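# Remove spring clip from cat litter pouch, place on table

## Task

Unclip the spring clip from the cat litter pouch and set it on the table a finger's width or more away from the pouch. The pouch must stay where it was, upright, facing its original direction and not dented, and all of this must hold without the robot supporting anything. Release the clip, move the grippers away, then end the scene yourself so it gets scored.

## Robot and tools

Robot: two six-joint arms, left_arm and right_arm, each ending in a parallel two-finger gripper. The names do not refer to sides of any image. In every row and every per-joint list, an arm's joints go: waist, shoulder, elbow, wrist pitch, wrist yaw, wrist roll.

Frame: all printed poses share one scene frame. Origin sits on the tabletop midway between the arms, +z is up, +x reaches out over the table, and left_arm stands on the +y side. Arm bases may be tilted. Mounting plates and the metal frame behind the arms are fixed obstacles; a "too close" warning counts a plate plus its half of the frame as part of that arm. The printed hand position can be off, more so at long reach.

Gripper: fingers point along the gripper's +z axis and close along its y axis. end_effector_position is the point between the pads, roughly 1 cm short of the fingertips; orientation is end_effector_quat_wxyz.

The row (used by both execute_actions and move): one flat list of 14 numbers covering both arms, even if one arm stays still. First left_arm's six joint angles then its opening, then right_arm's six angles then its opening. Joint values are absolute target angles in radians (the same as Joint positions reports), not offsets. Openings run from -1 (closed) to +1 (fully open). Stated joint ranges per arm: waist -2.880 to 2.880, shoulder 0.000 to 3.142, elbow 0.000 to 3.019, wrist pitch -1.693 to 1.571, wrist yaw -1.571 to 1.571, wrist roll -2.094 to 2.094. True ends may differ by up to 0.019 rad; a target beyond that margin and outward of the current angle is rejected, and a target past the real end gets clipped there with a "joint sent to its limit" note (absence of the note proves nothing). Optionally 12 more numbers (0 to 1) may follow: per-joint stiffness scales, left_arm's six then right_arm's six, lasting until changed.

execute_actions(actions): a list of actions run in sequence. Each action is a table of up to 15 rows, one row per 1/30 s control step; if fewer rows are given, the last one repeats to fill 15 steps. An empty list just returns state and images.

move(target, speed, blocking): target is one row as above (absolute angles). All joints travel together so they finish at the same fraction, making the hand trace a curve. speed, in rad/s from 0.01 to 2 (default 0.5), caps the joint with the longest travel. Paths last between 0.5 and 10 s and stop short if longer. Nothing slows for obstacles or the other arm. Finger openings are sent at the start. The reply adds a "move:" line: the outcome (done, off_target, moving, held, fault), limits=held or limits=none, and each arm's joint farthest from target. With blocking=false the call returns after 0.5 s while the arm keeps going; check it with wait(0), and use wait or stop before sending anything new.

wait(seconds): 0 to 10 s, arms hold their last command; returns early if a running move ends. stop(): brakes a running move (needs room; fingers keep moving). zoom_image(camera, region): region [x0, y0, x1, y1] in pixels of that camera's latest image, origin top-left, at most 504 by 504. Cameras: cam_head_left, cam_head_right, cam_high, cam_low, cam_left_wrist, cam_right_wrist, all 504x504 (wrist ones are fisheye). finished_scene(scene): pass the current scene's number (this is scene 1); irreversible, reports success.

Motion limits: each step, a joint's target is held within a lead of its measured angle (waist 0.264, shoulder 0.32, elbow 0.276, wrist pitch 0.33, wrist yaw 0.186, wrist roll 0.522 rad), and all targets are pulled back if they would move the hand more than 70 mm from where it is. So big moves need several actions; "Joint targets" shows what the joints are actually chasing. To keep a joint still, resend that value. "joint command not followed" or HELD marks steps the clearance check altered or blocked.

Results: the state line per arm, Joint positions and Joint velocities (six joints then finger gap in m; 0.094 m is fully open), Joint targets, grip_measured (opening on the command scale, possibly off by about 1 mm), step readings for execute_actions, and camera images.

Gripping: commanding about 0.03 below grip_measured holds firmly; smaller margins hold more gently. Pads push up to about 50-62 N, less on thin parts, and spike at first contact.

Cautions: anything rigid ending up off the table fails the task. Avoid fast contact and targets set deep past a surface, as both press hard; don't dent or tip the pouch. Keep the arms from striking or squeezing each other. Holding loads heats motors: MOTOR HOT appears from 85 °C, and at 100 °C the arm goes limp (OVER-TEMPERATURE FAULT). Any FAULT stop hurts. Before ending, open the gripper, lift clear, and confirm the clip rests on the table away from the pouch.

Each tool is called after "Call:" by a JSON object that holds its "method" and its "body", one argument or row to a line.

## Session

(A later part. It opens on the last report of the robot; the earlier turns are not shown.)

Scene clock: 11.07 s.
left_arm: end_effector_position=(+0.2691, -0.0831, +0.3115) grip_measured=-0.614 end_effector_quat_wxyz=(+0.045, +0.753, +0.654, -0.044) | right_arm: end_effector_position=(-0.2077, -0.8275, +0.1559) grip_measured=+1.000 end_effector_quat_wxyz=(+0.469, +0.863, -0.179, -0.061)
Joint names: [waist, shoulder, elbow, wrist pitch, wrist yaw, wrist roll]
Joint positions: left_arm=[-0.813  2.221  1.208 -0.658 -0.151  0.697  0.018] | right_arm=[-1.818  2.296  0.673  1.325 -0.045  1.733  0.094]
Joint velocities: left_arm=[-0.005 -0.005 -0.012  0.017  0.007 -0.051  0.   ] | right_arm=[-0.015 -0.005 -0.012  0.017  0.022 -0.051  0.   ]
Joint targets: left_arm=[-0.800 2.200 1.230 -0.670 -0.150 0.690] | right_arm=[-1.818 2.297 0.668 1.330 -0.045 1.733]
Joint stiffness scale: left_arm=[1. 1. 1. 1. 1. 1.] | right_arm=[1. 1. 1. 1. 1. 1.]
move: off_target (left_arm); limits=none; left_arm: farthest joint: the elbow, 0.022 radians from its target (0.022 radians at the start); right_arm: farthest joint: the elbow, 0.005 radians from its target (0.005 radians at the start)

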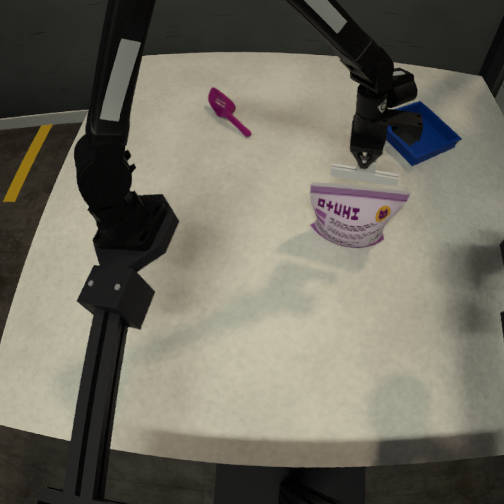

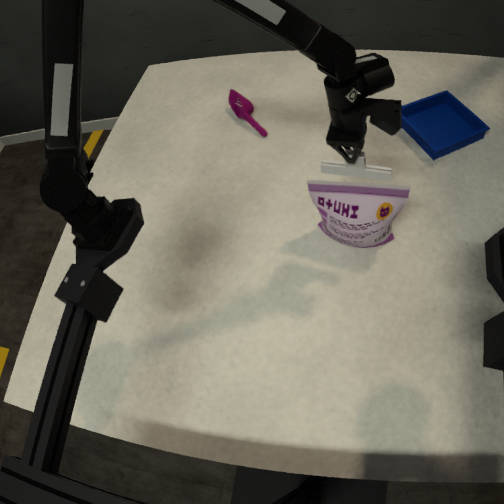

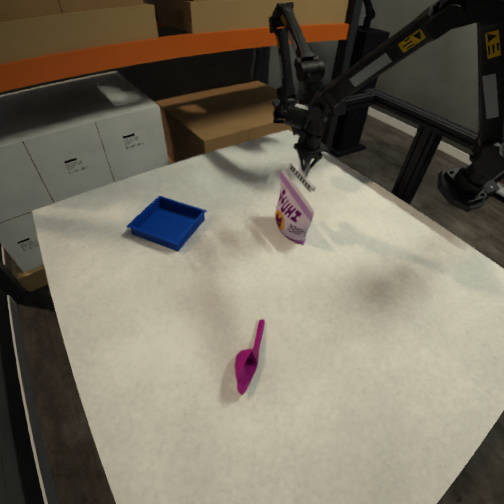

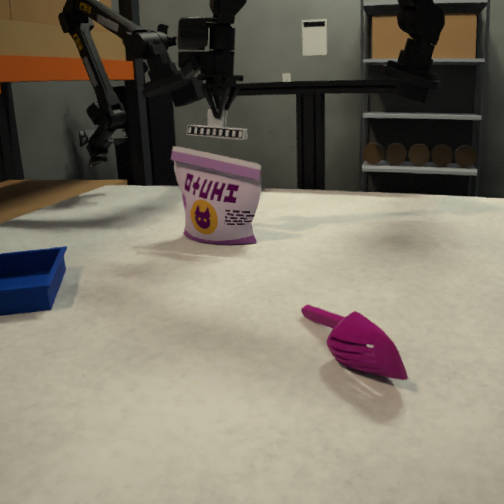

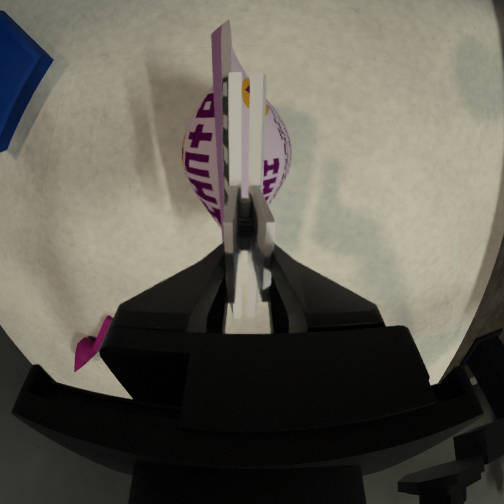

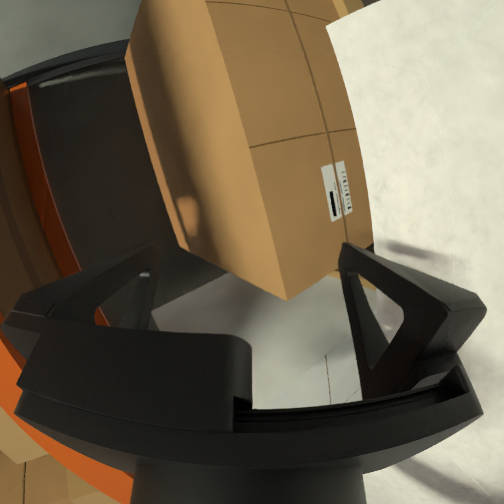

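Call:
{"method": "move", "body": {
  "target": [0.5,2.0,0.7,0.3,-0.22,1.57,-0.68,-1.818,2.297,0.668,1.33,-0.045,1.733,1],
  "speed": 0.7
}}

Call:
{"method": "move", "body": {
  "target": [0.5,2.35,0.885,0.42,-0.22,1.57,-0.68,-1.818,2.297,0.668,1.33,-0.045,1.733,1],
  "speed": 0.25
}}

Call:
{"method": "zoom_image", "body": {
  "camera": "cam_low",
  "region": [384,200,504,320]
}}

Scene clock: 15.37 s.
left_arm: end_effector_position=(+0.4220, +0.4757, +0.1742) grip_measured=-0.614 end_effector_quat_wxyz=(+0.115, +0.534, +0.827, +0.135) | right_arm: end_effector_position=(-0.2077, -0.8275, +0.1559) grip_measured=+1.000 end_effector_quat_wxyz=(+0.469, +0.863, -0.179, -0.061)
Joint names: [waist, shoulder, elbow, wrist pitch, wrist yaw, wrist roll]
Joint positions: left_arm=[ 0.506  2.019  0.706  0.28  -0.221  1.562  0.018] | right_arm=[-1.818  2.296  0.673  1.325 -0.045  1.733  0.094]
Joint velocities: left_arm=[-0.005  0.005 -0.002 -0.012 -0.081 -0.051 -0.   ] | right_arm=[-0.005 -0.005 -0.017 -0.017 -0.051 -0.007  0.   ]
Joint targets: left_arm=[0.500 2.000 0.700 0.300 -0.220 1.570] | right_arm=[-1.818 2.297 0.668 1.330 -0.045 1.733]
Joint stiffness scale: left_arm=[1. 1. 1. 1. 1. 1.] | right_arm=[1. 1. 1. 1. 1. 1.]
move: done; limits=none; left_arm: farthest joint: the wrist pitch, 0.020 radians from its target (0.958 radians at the start); right_arm: farthest joint: the elbow, 0.005 radians from its target (0.005 radians at the start)

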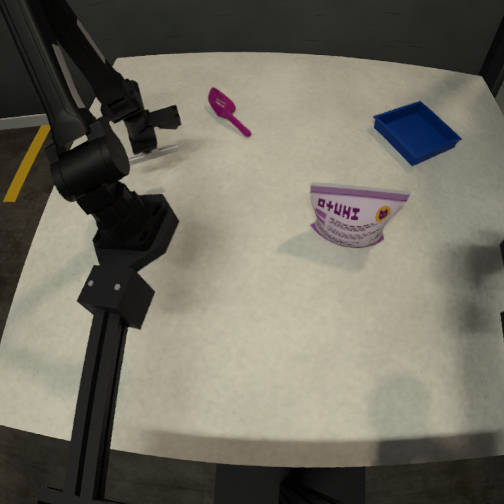

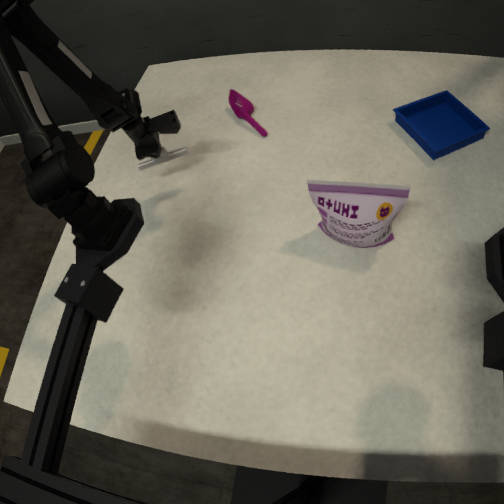

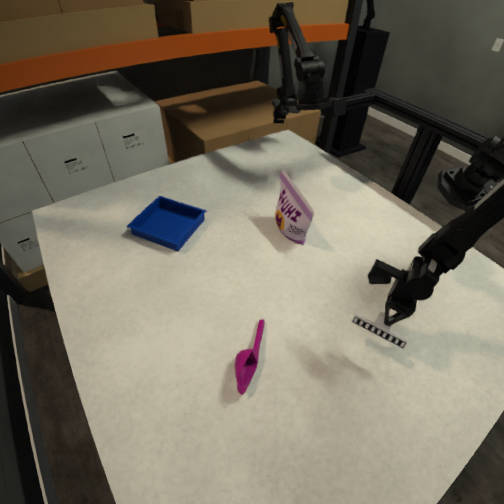

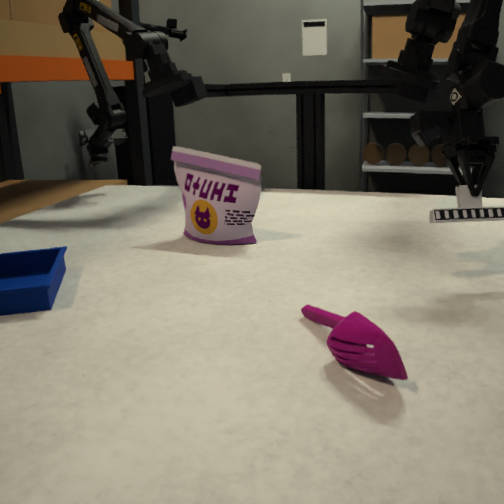

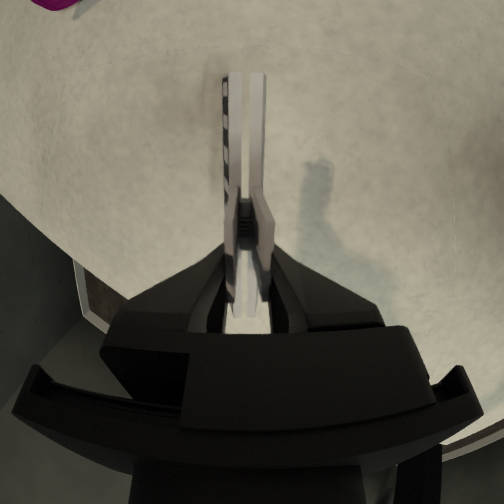

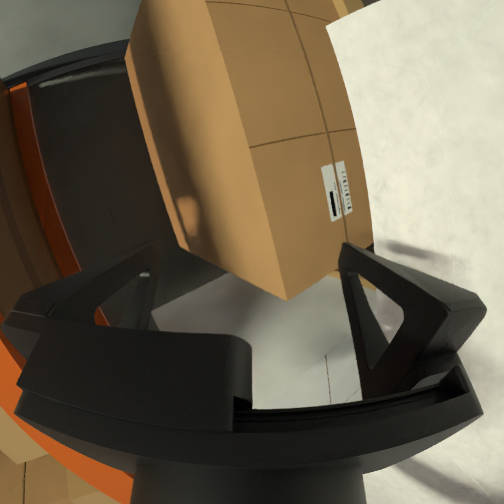

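Scene clock: 17.10 s.
left_arm: end_effector_position=(+0.4328, +0.4511, +0.0691) grip_measured=-0.614 end_effector_quat_wxyz=(+0.104, +0.540, +0.827, +0.120) | right_arm: end_effector_position=(-0.2077, -0.8275, +0.1559) grip_measured=+1.000 end_effector_quat_wxyz=(+0.469, +0.863, -0.179, -0.061)
Joint names: [waist, shoulder, elbow, wrist pitch, wrist yaw, wrist roll]
Joint positions: left_arm=[ 0.506  2.352  0.878  0.401 -0.221  1.562  0.018] | right_arm=[-1.818  2.296  0.673  1.325 -0.045  1.733  0.094]
Joint velocities: left_arm=[-0.005 -0.024  0.002  0.007  0.007  0.051 -0.001] | right_arm=[-0.015 -0.005 -0.002 -0.007  0.051 -0.007  0.   ]
Joint targets: left_arm=[0.500 2.350 0.885 0.420 -0.220 1.570] | right_arm=[-1.818 2.297 0.668 1.330 -0.045 1.733]
Joint stiffness scale: left_arm=[1. 1. 1. 1. 1. 1.] | right_arm=[1. 1. 1. 1. 1. 1.]
move: done; limits=none; left_arm: farthest joint: the wrist pitch, 0.019 radians from its target (0.140 radians at the start); right_arm: farthest joint: the elbow, 0.005 radians from its target (0.005 radians at the start)

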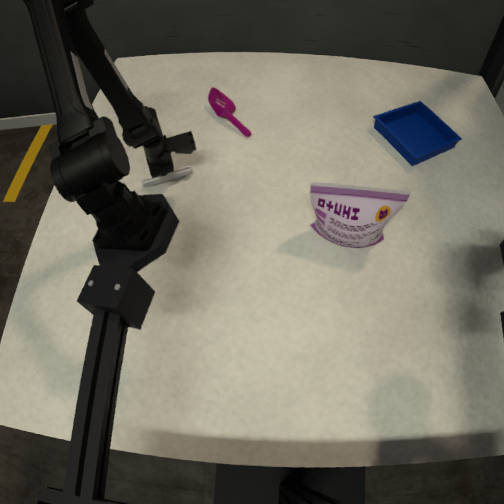

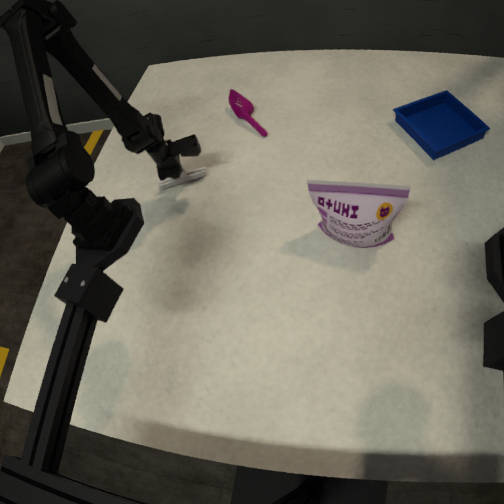

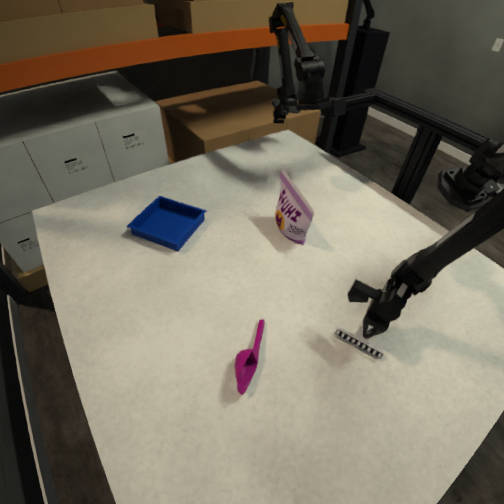

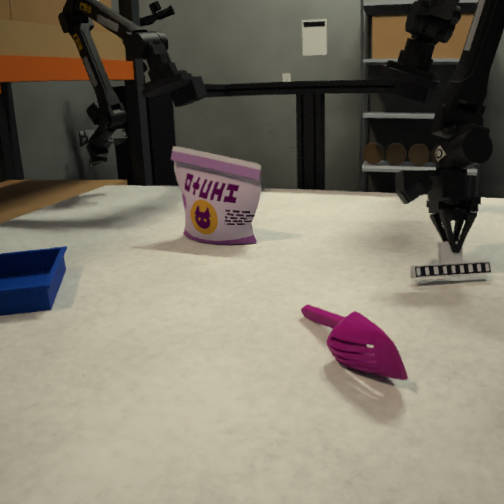

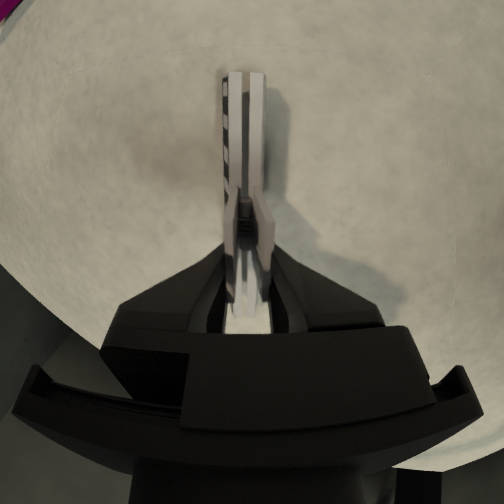

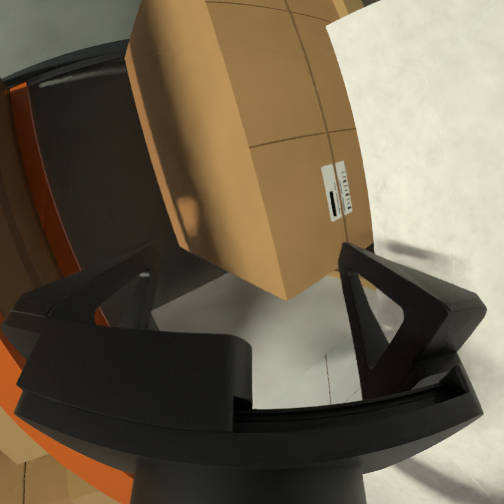

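Region (384, 200, 504, 320) of cam_low's 504x504 image, scaled by 4.200, with more detail than that image has.

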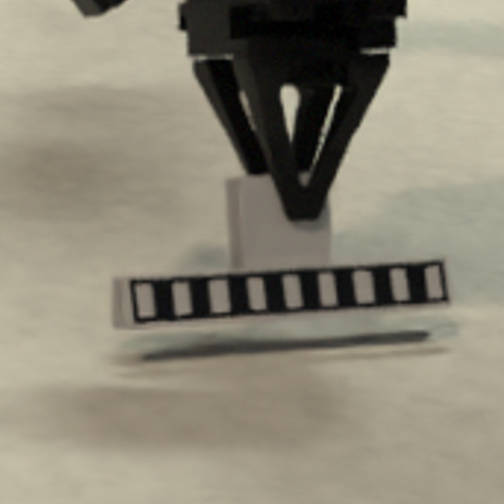

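Call:
{"method": "move", "body": {
  "target": [0.5,2.387,0.905,0.43,-0.22,1.57,-0.68,-1.818,2.297,0.668,1.33,-0.045,1.733,1],
  "speed": 0.05
}}

Call:
{"method": "execute_actions", "body": {
  "actions": [
    [[0.5,2.387,0.905,0.43,-0.22,1.57,-0.4,-1.818,2.297,0.668,1.33,-0.045,1.733,1]],
    [[0.5,2.387,0.905,0.43,-0.22,1.57,-0.1,-1.818,2.297,0.668,1.33,-0.045,1.733,1]],
    [[0.5,2.387,0.905,0.43,-0.22,1.57,0.4,-1.818,2.297,0.668,1.33,-0.045,1.733,1]],
    [[0.5,2.387,0.905,0.43,-0.22,1.57,1,-1.818,2.297,0.668,1.33,-0.045,1.733,1]]
  ]
}}

Call:
{"method": "move", "body": {
  "target": [0.5,2.05,0.65,0.35,-0.22,1.57,1,-1.818,2.297,0.668,1.33,-0.045,1.733,1],
  "speed": 0.3
}}

Scene clock: 18.53 s.
left_arm: end_effector_position=(+0.4346, +0.4491, +0.0595) grip_measured=-0.614 end_effector_quat_wxyz=(+0.104, +0.540, +0.827, +0.120) | right_arm: end_effector_position=(-0.2077, -0.8275, +0.1559) grip_measured=+1.000 end_effector_quat_wxyz=(+0.469, +0.863, -0.179, -0.061)
Joint names: [waist, shoulder, elbow, wrist pitch, wrist yaw, wrist roll]
Joint positions: left_arm=[ 0.506  2.381  0.898  0.411 -0.221  1.562  0.018] | right_arm=[-1.818  2.296  0.673  1.325 -0.045  1.733  0.094]
Joint velocities: left_arm=[-0.015 -0.005  0.032 -0.007  0.007 -0.066 -0.   ] | right_arm=[ 0.005  0.005 -0.012  0.002  0.022  0.007  0.   ]
Joint targets: left_arm=[0.500 2.387 0.905 0.430 -0.220 1.570] | right_arm=[-1.818 2.297 0.668 1.330 -0.045 1.733]
Joint stiffness scale: left_arm=[1. 1. 1. 1. 1. 1.] | right_arm=[1. 1. 1. 1. 1. 1.]
move: done; limits=none; left_arm: farthest joint: the wrist pitch, 0.019 radians from its target (0.029 radians at the start); right_arm: farthest joint: the elbow, 0.005 radians from its target (0.005 radians at the start)

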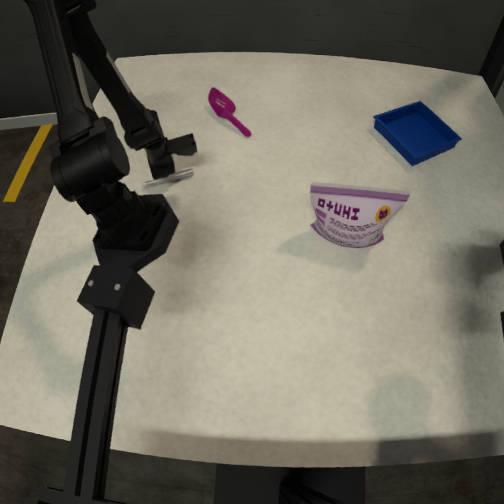

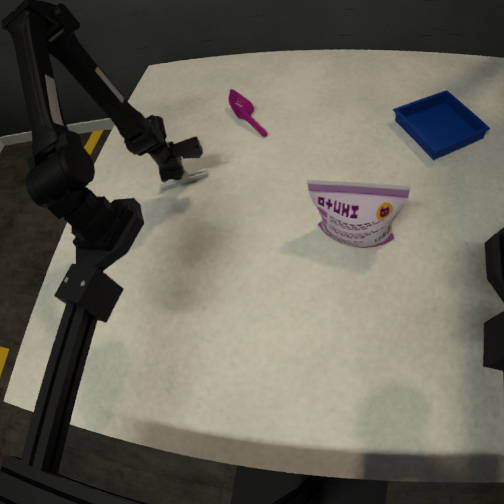

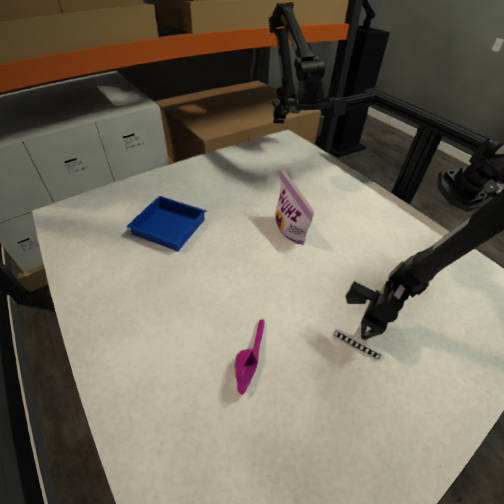

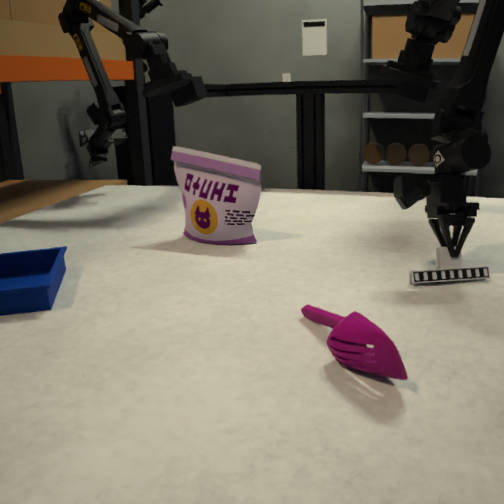

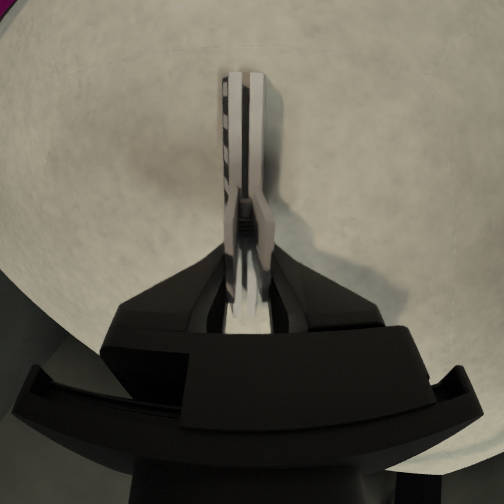

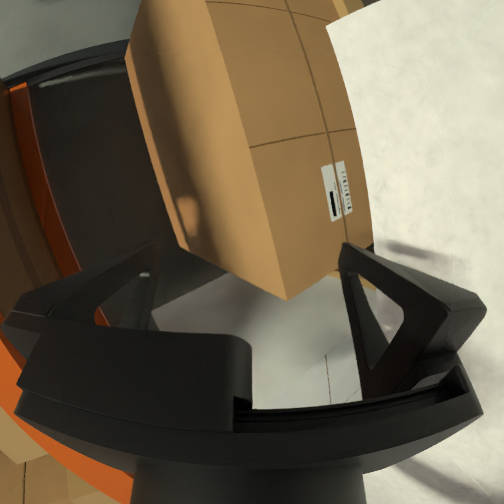

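Scene clock: 20.53 s.
left_arm: end_effector_position=(+0.4348, +0.4492, +0.0595) grip_measured=+1.000 end_effector_quat_wxyz=(+0.104, +0.540, +0.827, +0.120) | right_arm: end_effector_position=(-0.2077, -0.8275, +0.1559) grip_measured=+1.000 end_effector_quat_wxyz=(+0.469, +0.863, -0.179, -0.061)
Joint names: [waist, shoulder, elbow, wrist pitch, wrist yaw, wrist roll]
Joint positions: left_arm=[ 0.506  2.381  0.898  0.412 -0.221  1.563  0.094] | right_arm=[-1.818  2.296  0.673  1.325 -0.045  1.733  0.094]
Joint velocities: left_arm=[-0.005 -0.005 -0.012 -0.002 -0.007 -0.022  0.   ] | right_arm=[ 0.005 -0.005 -0.017 -0.002  0.022 -0.007  0.   ]
Joint targets: left_arm=[0.500 2.387 0.905 0.430 -0.220 1.570] | right_arm=[-1.818 2.297 0.668 1.330 -0.045 1.733]
Joint stiffness scale: left_arm=[1. 1. 1. 1. 1. 1.] | right_arm=[1. 1. 1. 1. 1. 1.]
Step readings (joint positions; steps 1 to 15: 1st action; 16 to 30: 2nd action; 31 to 45: 3rd action; 46 to 60: 4th action):
0: left_arm=[0.506 2.381 0.898 0.411 -0.221 1.562] | right_arm=[-1.818 2.296 0.673 1.325 -0.045 1.733]
1: left_arm=[0.506 2.381 0.898 0.411 -0.221 1.562] | right_arm=[-1.818 2.296 0.673 1.325 -0.045 1.733]
2: left_arm=[0.506 2.381 0.898 0.412 -0.221 1.563] | right_arm=[-1.818 2.296 0.673 1.325 -0.045 1.733]
4: left_arm=[0.506 2.381 0.898 0.412 -0.221 1.563] | right_arm=[-1.818 2.296 0.673 1.325 -0.045 1.733]
8: left_arm=[0.506 2.381 0.898 0.412 -0.221 1.563] | right_arm=[-1.818 2.296 0.673 1.325 -0.045 1.733]
15: left_arm=[0.506 2.381 0.898 0.412 -0.221 1.563] | right_arm=[-1.818 2.296 0.673 1.325 -0.045 1.733]
16: left_arm=[0.506 2.381 0.898 0.412 -0.221 1.563] | right_arm=[-1.818 2.296 0.673 1.325 -0.045 1.733]
17: left_arm=[0.506 2.381 0.898 0.412 -0.221 1.563] | right_arm=[-1.818 2.296 0.673 1.325 -0.045 1.733]
19: left_arm=[0.506 2.381 0.898 0.412 -0.221 1.563] | right_arm=[-1.818 2.296 0.673 1.325 -0.045 1.733]
23: left_arm=[0.506 2.381 0.898 0.412 -0.221 1.563] | right_arm=[-1.818 2.296 0.673 1.325 -0.045 1.733]
30: left_arm=[0.506 2.381 0.898 0.412 -0.221 1.563] | right_arm=[-1.818 2.296 0.673 1.325 -0.045 1.733]
31: left_arm=[0.506 2.381 0.898 0.412 -0.221 1.563] | right_arm=[-1.818 2.296 0.673 1.325 -0.045 1.733]
32: left_arm=[0.506 2.381 0.898 0.412 -0.221 1.563] | right_arm=[-1.818 2.296 0.673 1.325 -0.045 1.733]
34: left_arm=[0.506 2.381 0.898 0.412 -0.221 1.563] | right_arm=[-1.818 2.296 0.673 1.325 -0.045 1.733]
38: left_arm=[0.506 2.381 0.898 0.412 -0.221 1.563] | right_arm=[-1.818 2.296 0.673 1.325 -0.045 1.733]
45: left_arm=[0.506 2.381 0.898 0.412 -0.221 1.563] | right_arm=[-1.818 2.296 0.673 1.325 -0.045 1.733]
46: left_arm=[0.506 2.381 0.898 0.412 -0.221 1.563] | right_arm=[-1.818 2.296 0.673 1.325 -0.045 1.733]
47: left_arm=[0.506 2.381 0.898 0.412 -0.221 1.563] | right_arm=[-1.818 2.296 0.673 1.325 -0.045 1.733]
49: left_arm=[0.506 2.381 0.898 0.412 -0.221 1.563] | right_arm=[-1.818 2.296 0.673 1.325 -0.045 1.733]
53: left_arm=[0.506 2.381 0.898 0.412 -0.221 1.563] | right_arm=[-1.818 2.296 0.673 1.325 -0.045 1.733]
60: Joint positions above

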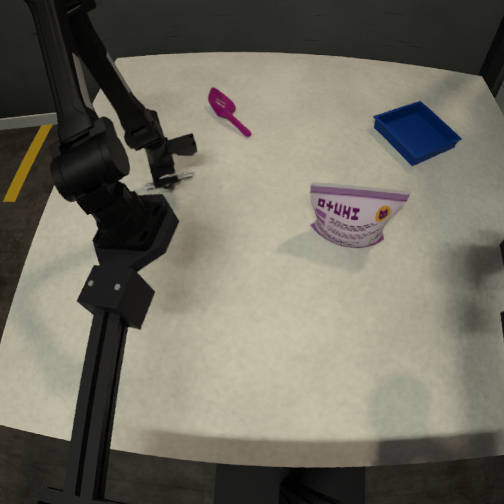

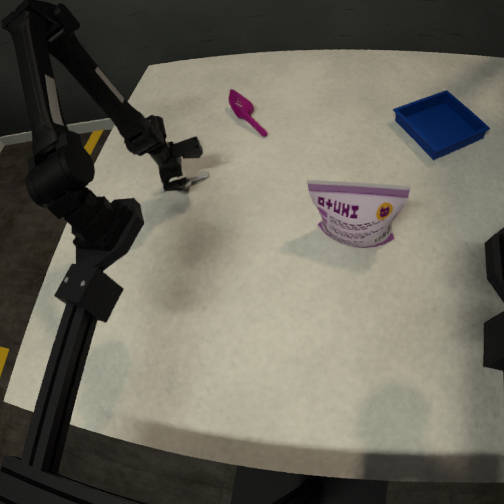

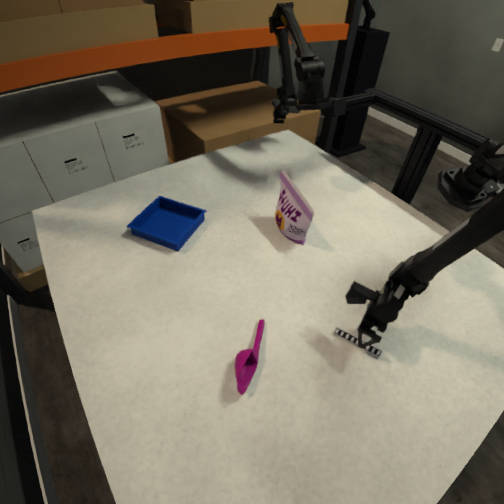

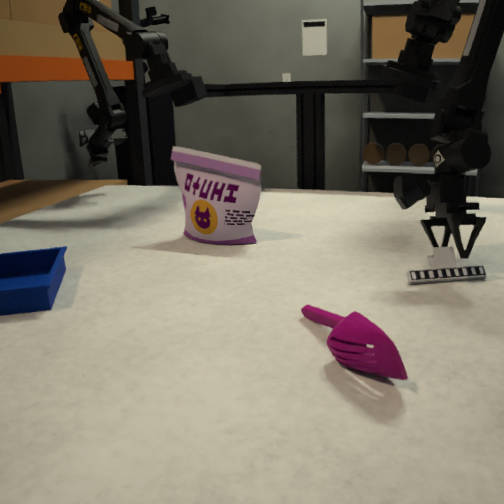

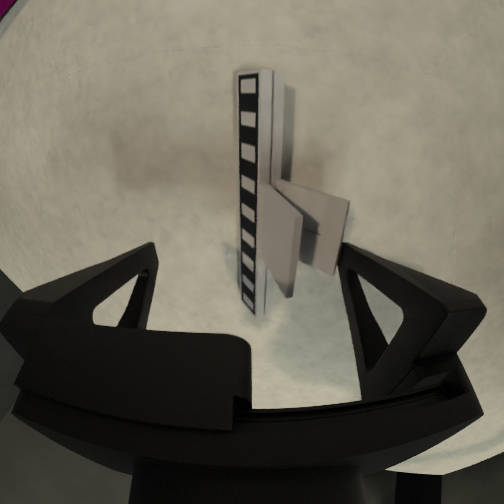

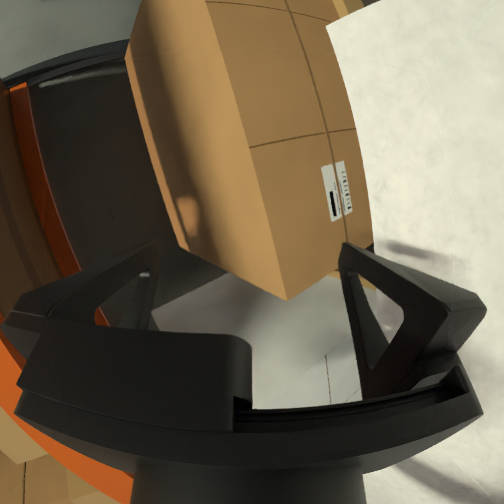

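Scene clock: 22.00 s.
left_arm: end_effector_position=(+0.3988, +0.4643, +0.1613) grip_measured=+1.000 end_effector_quat_wxyz=(+0.113, +0.535, +0.827, +0.132) | right_arm: end_effector_position=(-0.2077, -0.8275, +0.1559) grip_measured=+1.000 end_effector_quat_wxyz=(+0.469, +0.863, -0.179, -0.061)
Joint names: [waist, shoulder, elbow, wrist pitch, wrist yaw, wrist roll]
Joint positions: left_arm=[ 0.506  2.058  0.656  0.362 -0.221  1.563  0.094] | right_arm=[-1.818  2.296  0.673  1.325 -0.045  1.733  0.094]
Joint velocities: left_arm=[ 0.005  0.015 -0.002 -0.007 -0.051 -0.051  0.   ] | right_arm=[-0.015 -0.015 -0.012 -0.012  0.037  0.037  0.   ]
Joint targets: left_arm=[0.500 2.050 0.650 0.350 -0.220 1.570] | right_arm=[-1.818 2.297 0.668 1.330 -0.045 1.733]
Joint stiffness scale: left_arm=[1. 1. 1. 1. 1. 1.] | right_arm=[1. 1. 1. 1. 1. 1.]
move: done; limits=none; left_arm: farthest joint: the wrist pitch, 0.012 radians from its target (0.062 radians at the start); right_arm: farthest joint: the elbow, 0.005 radians from its target (0.005 radians at the start)

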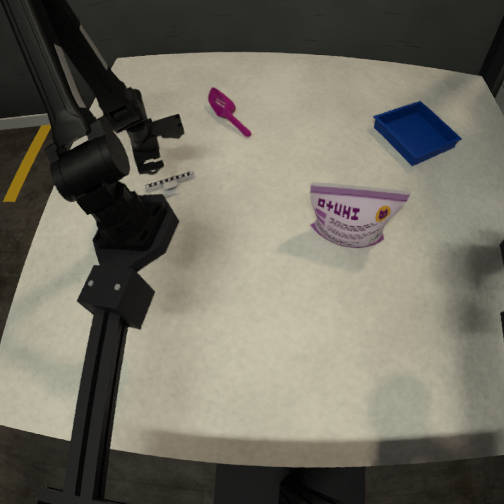

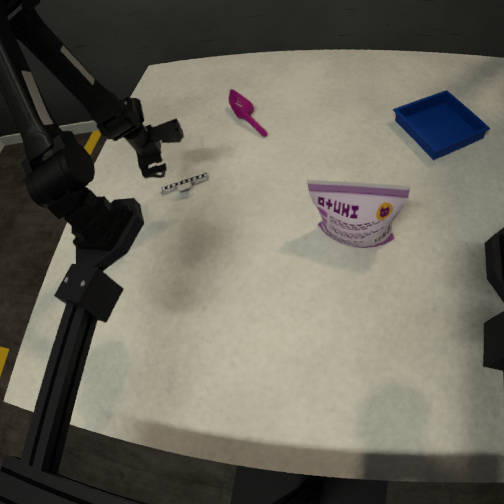

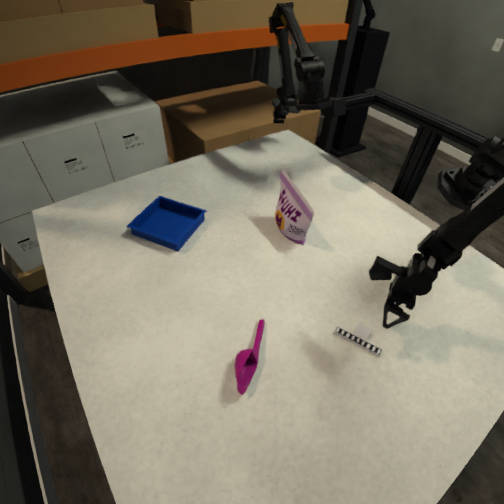

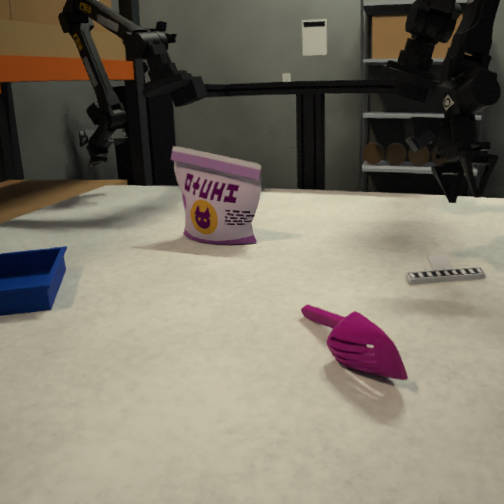

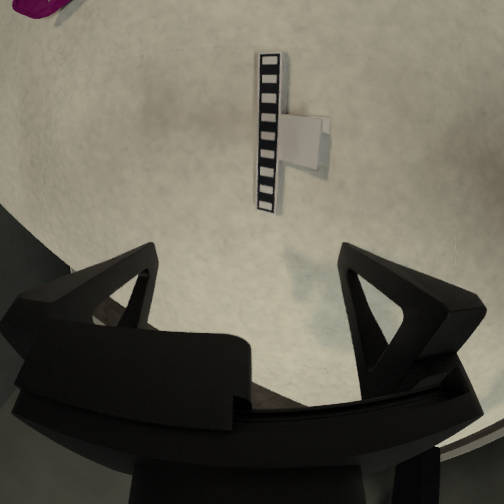

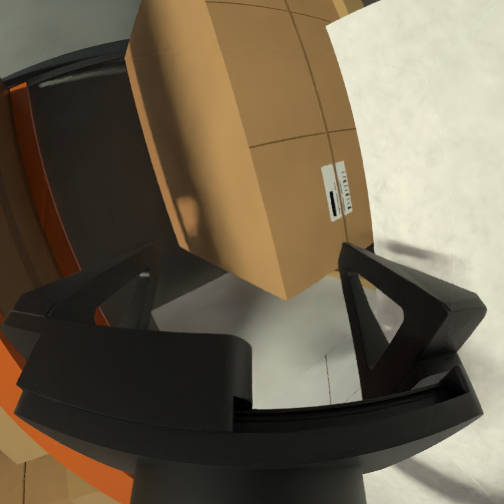

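Call:
{"method": "finished_scene", "body": {
  "scene": 2
}}

The scene is finished: the task was done.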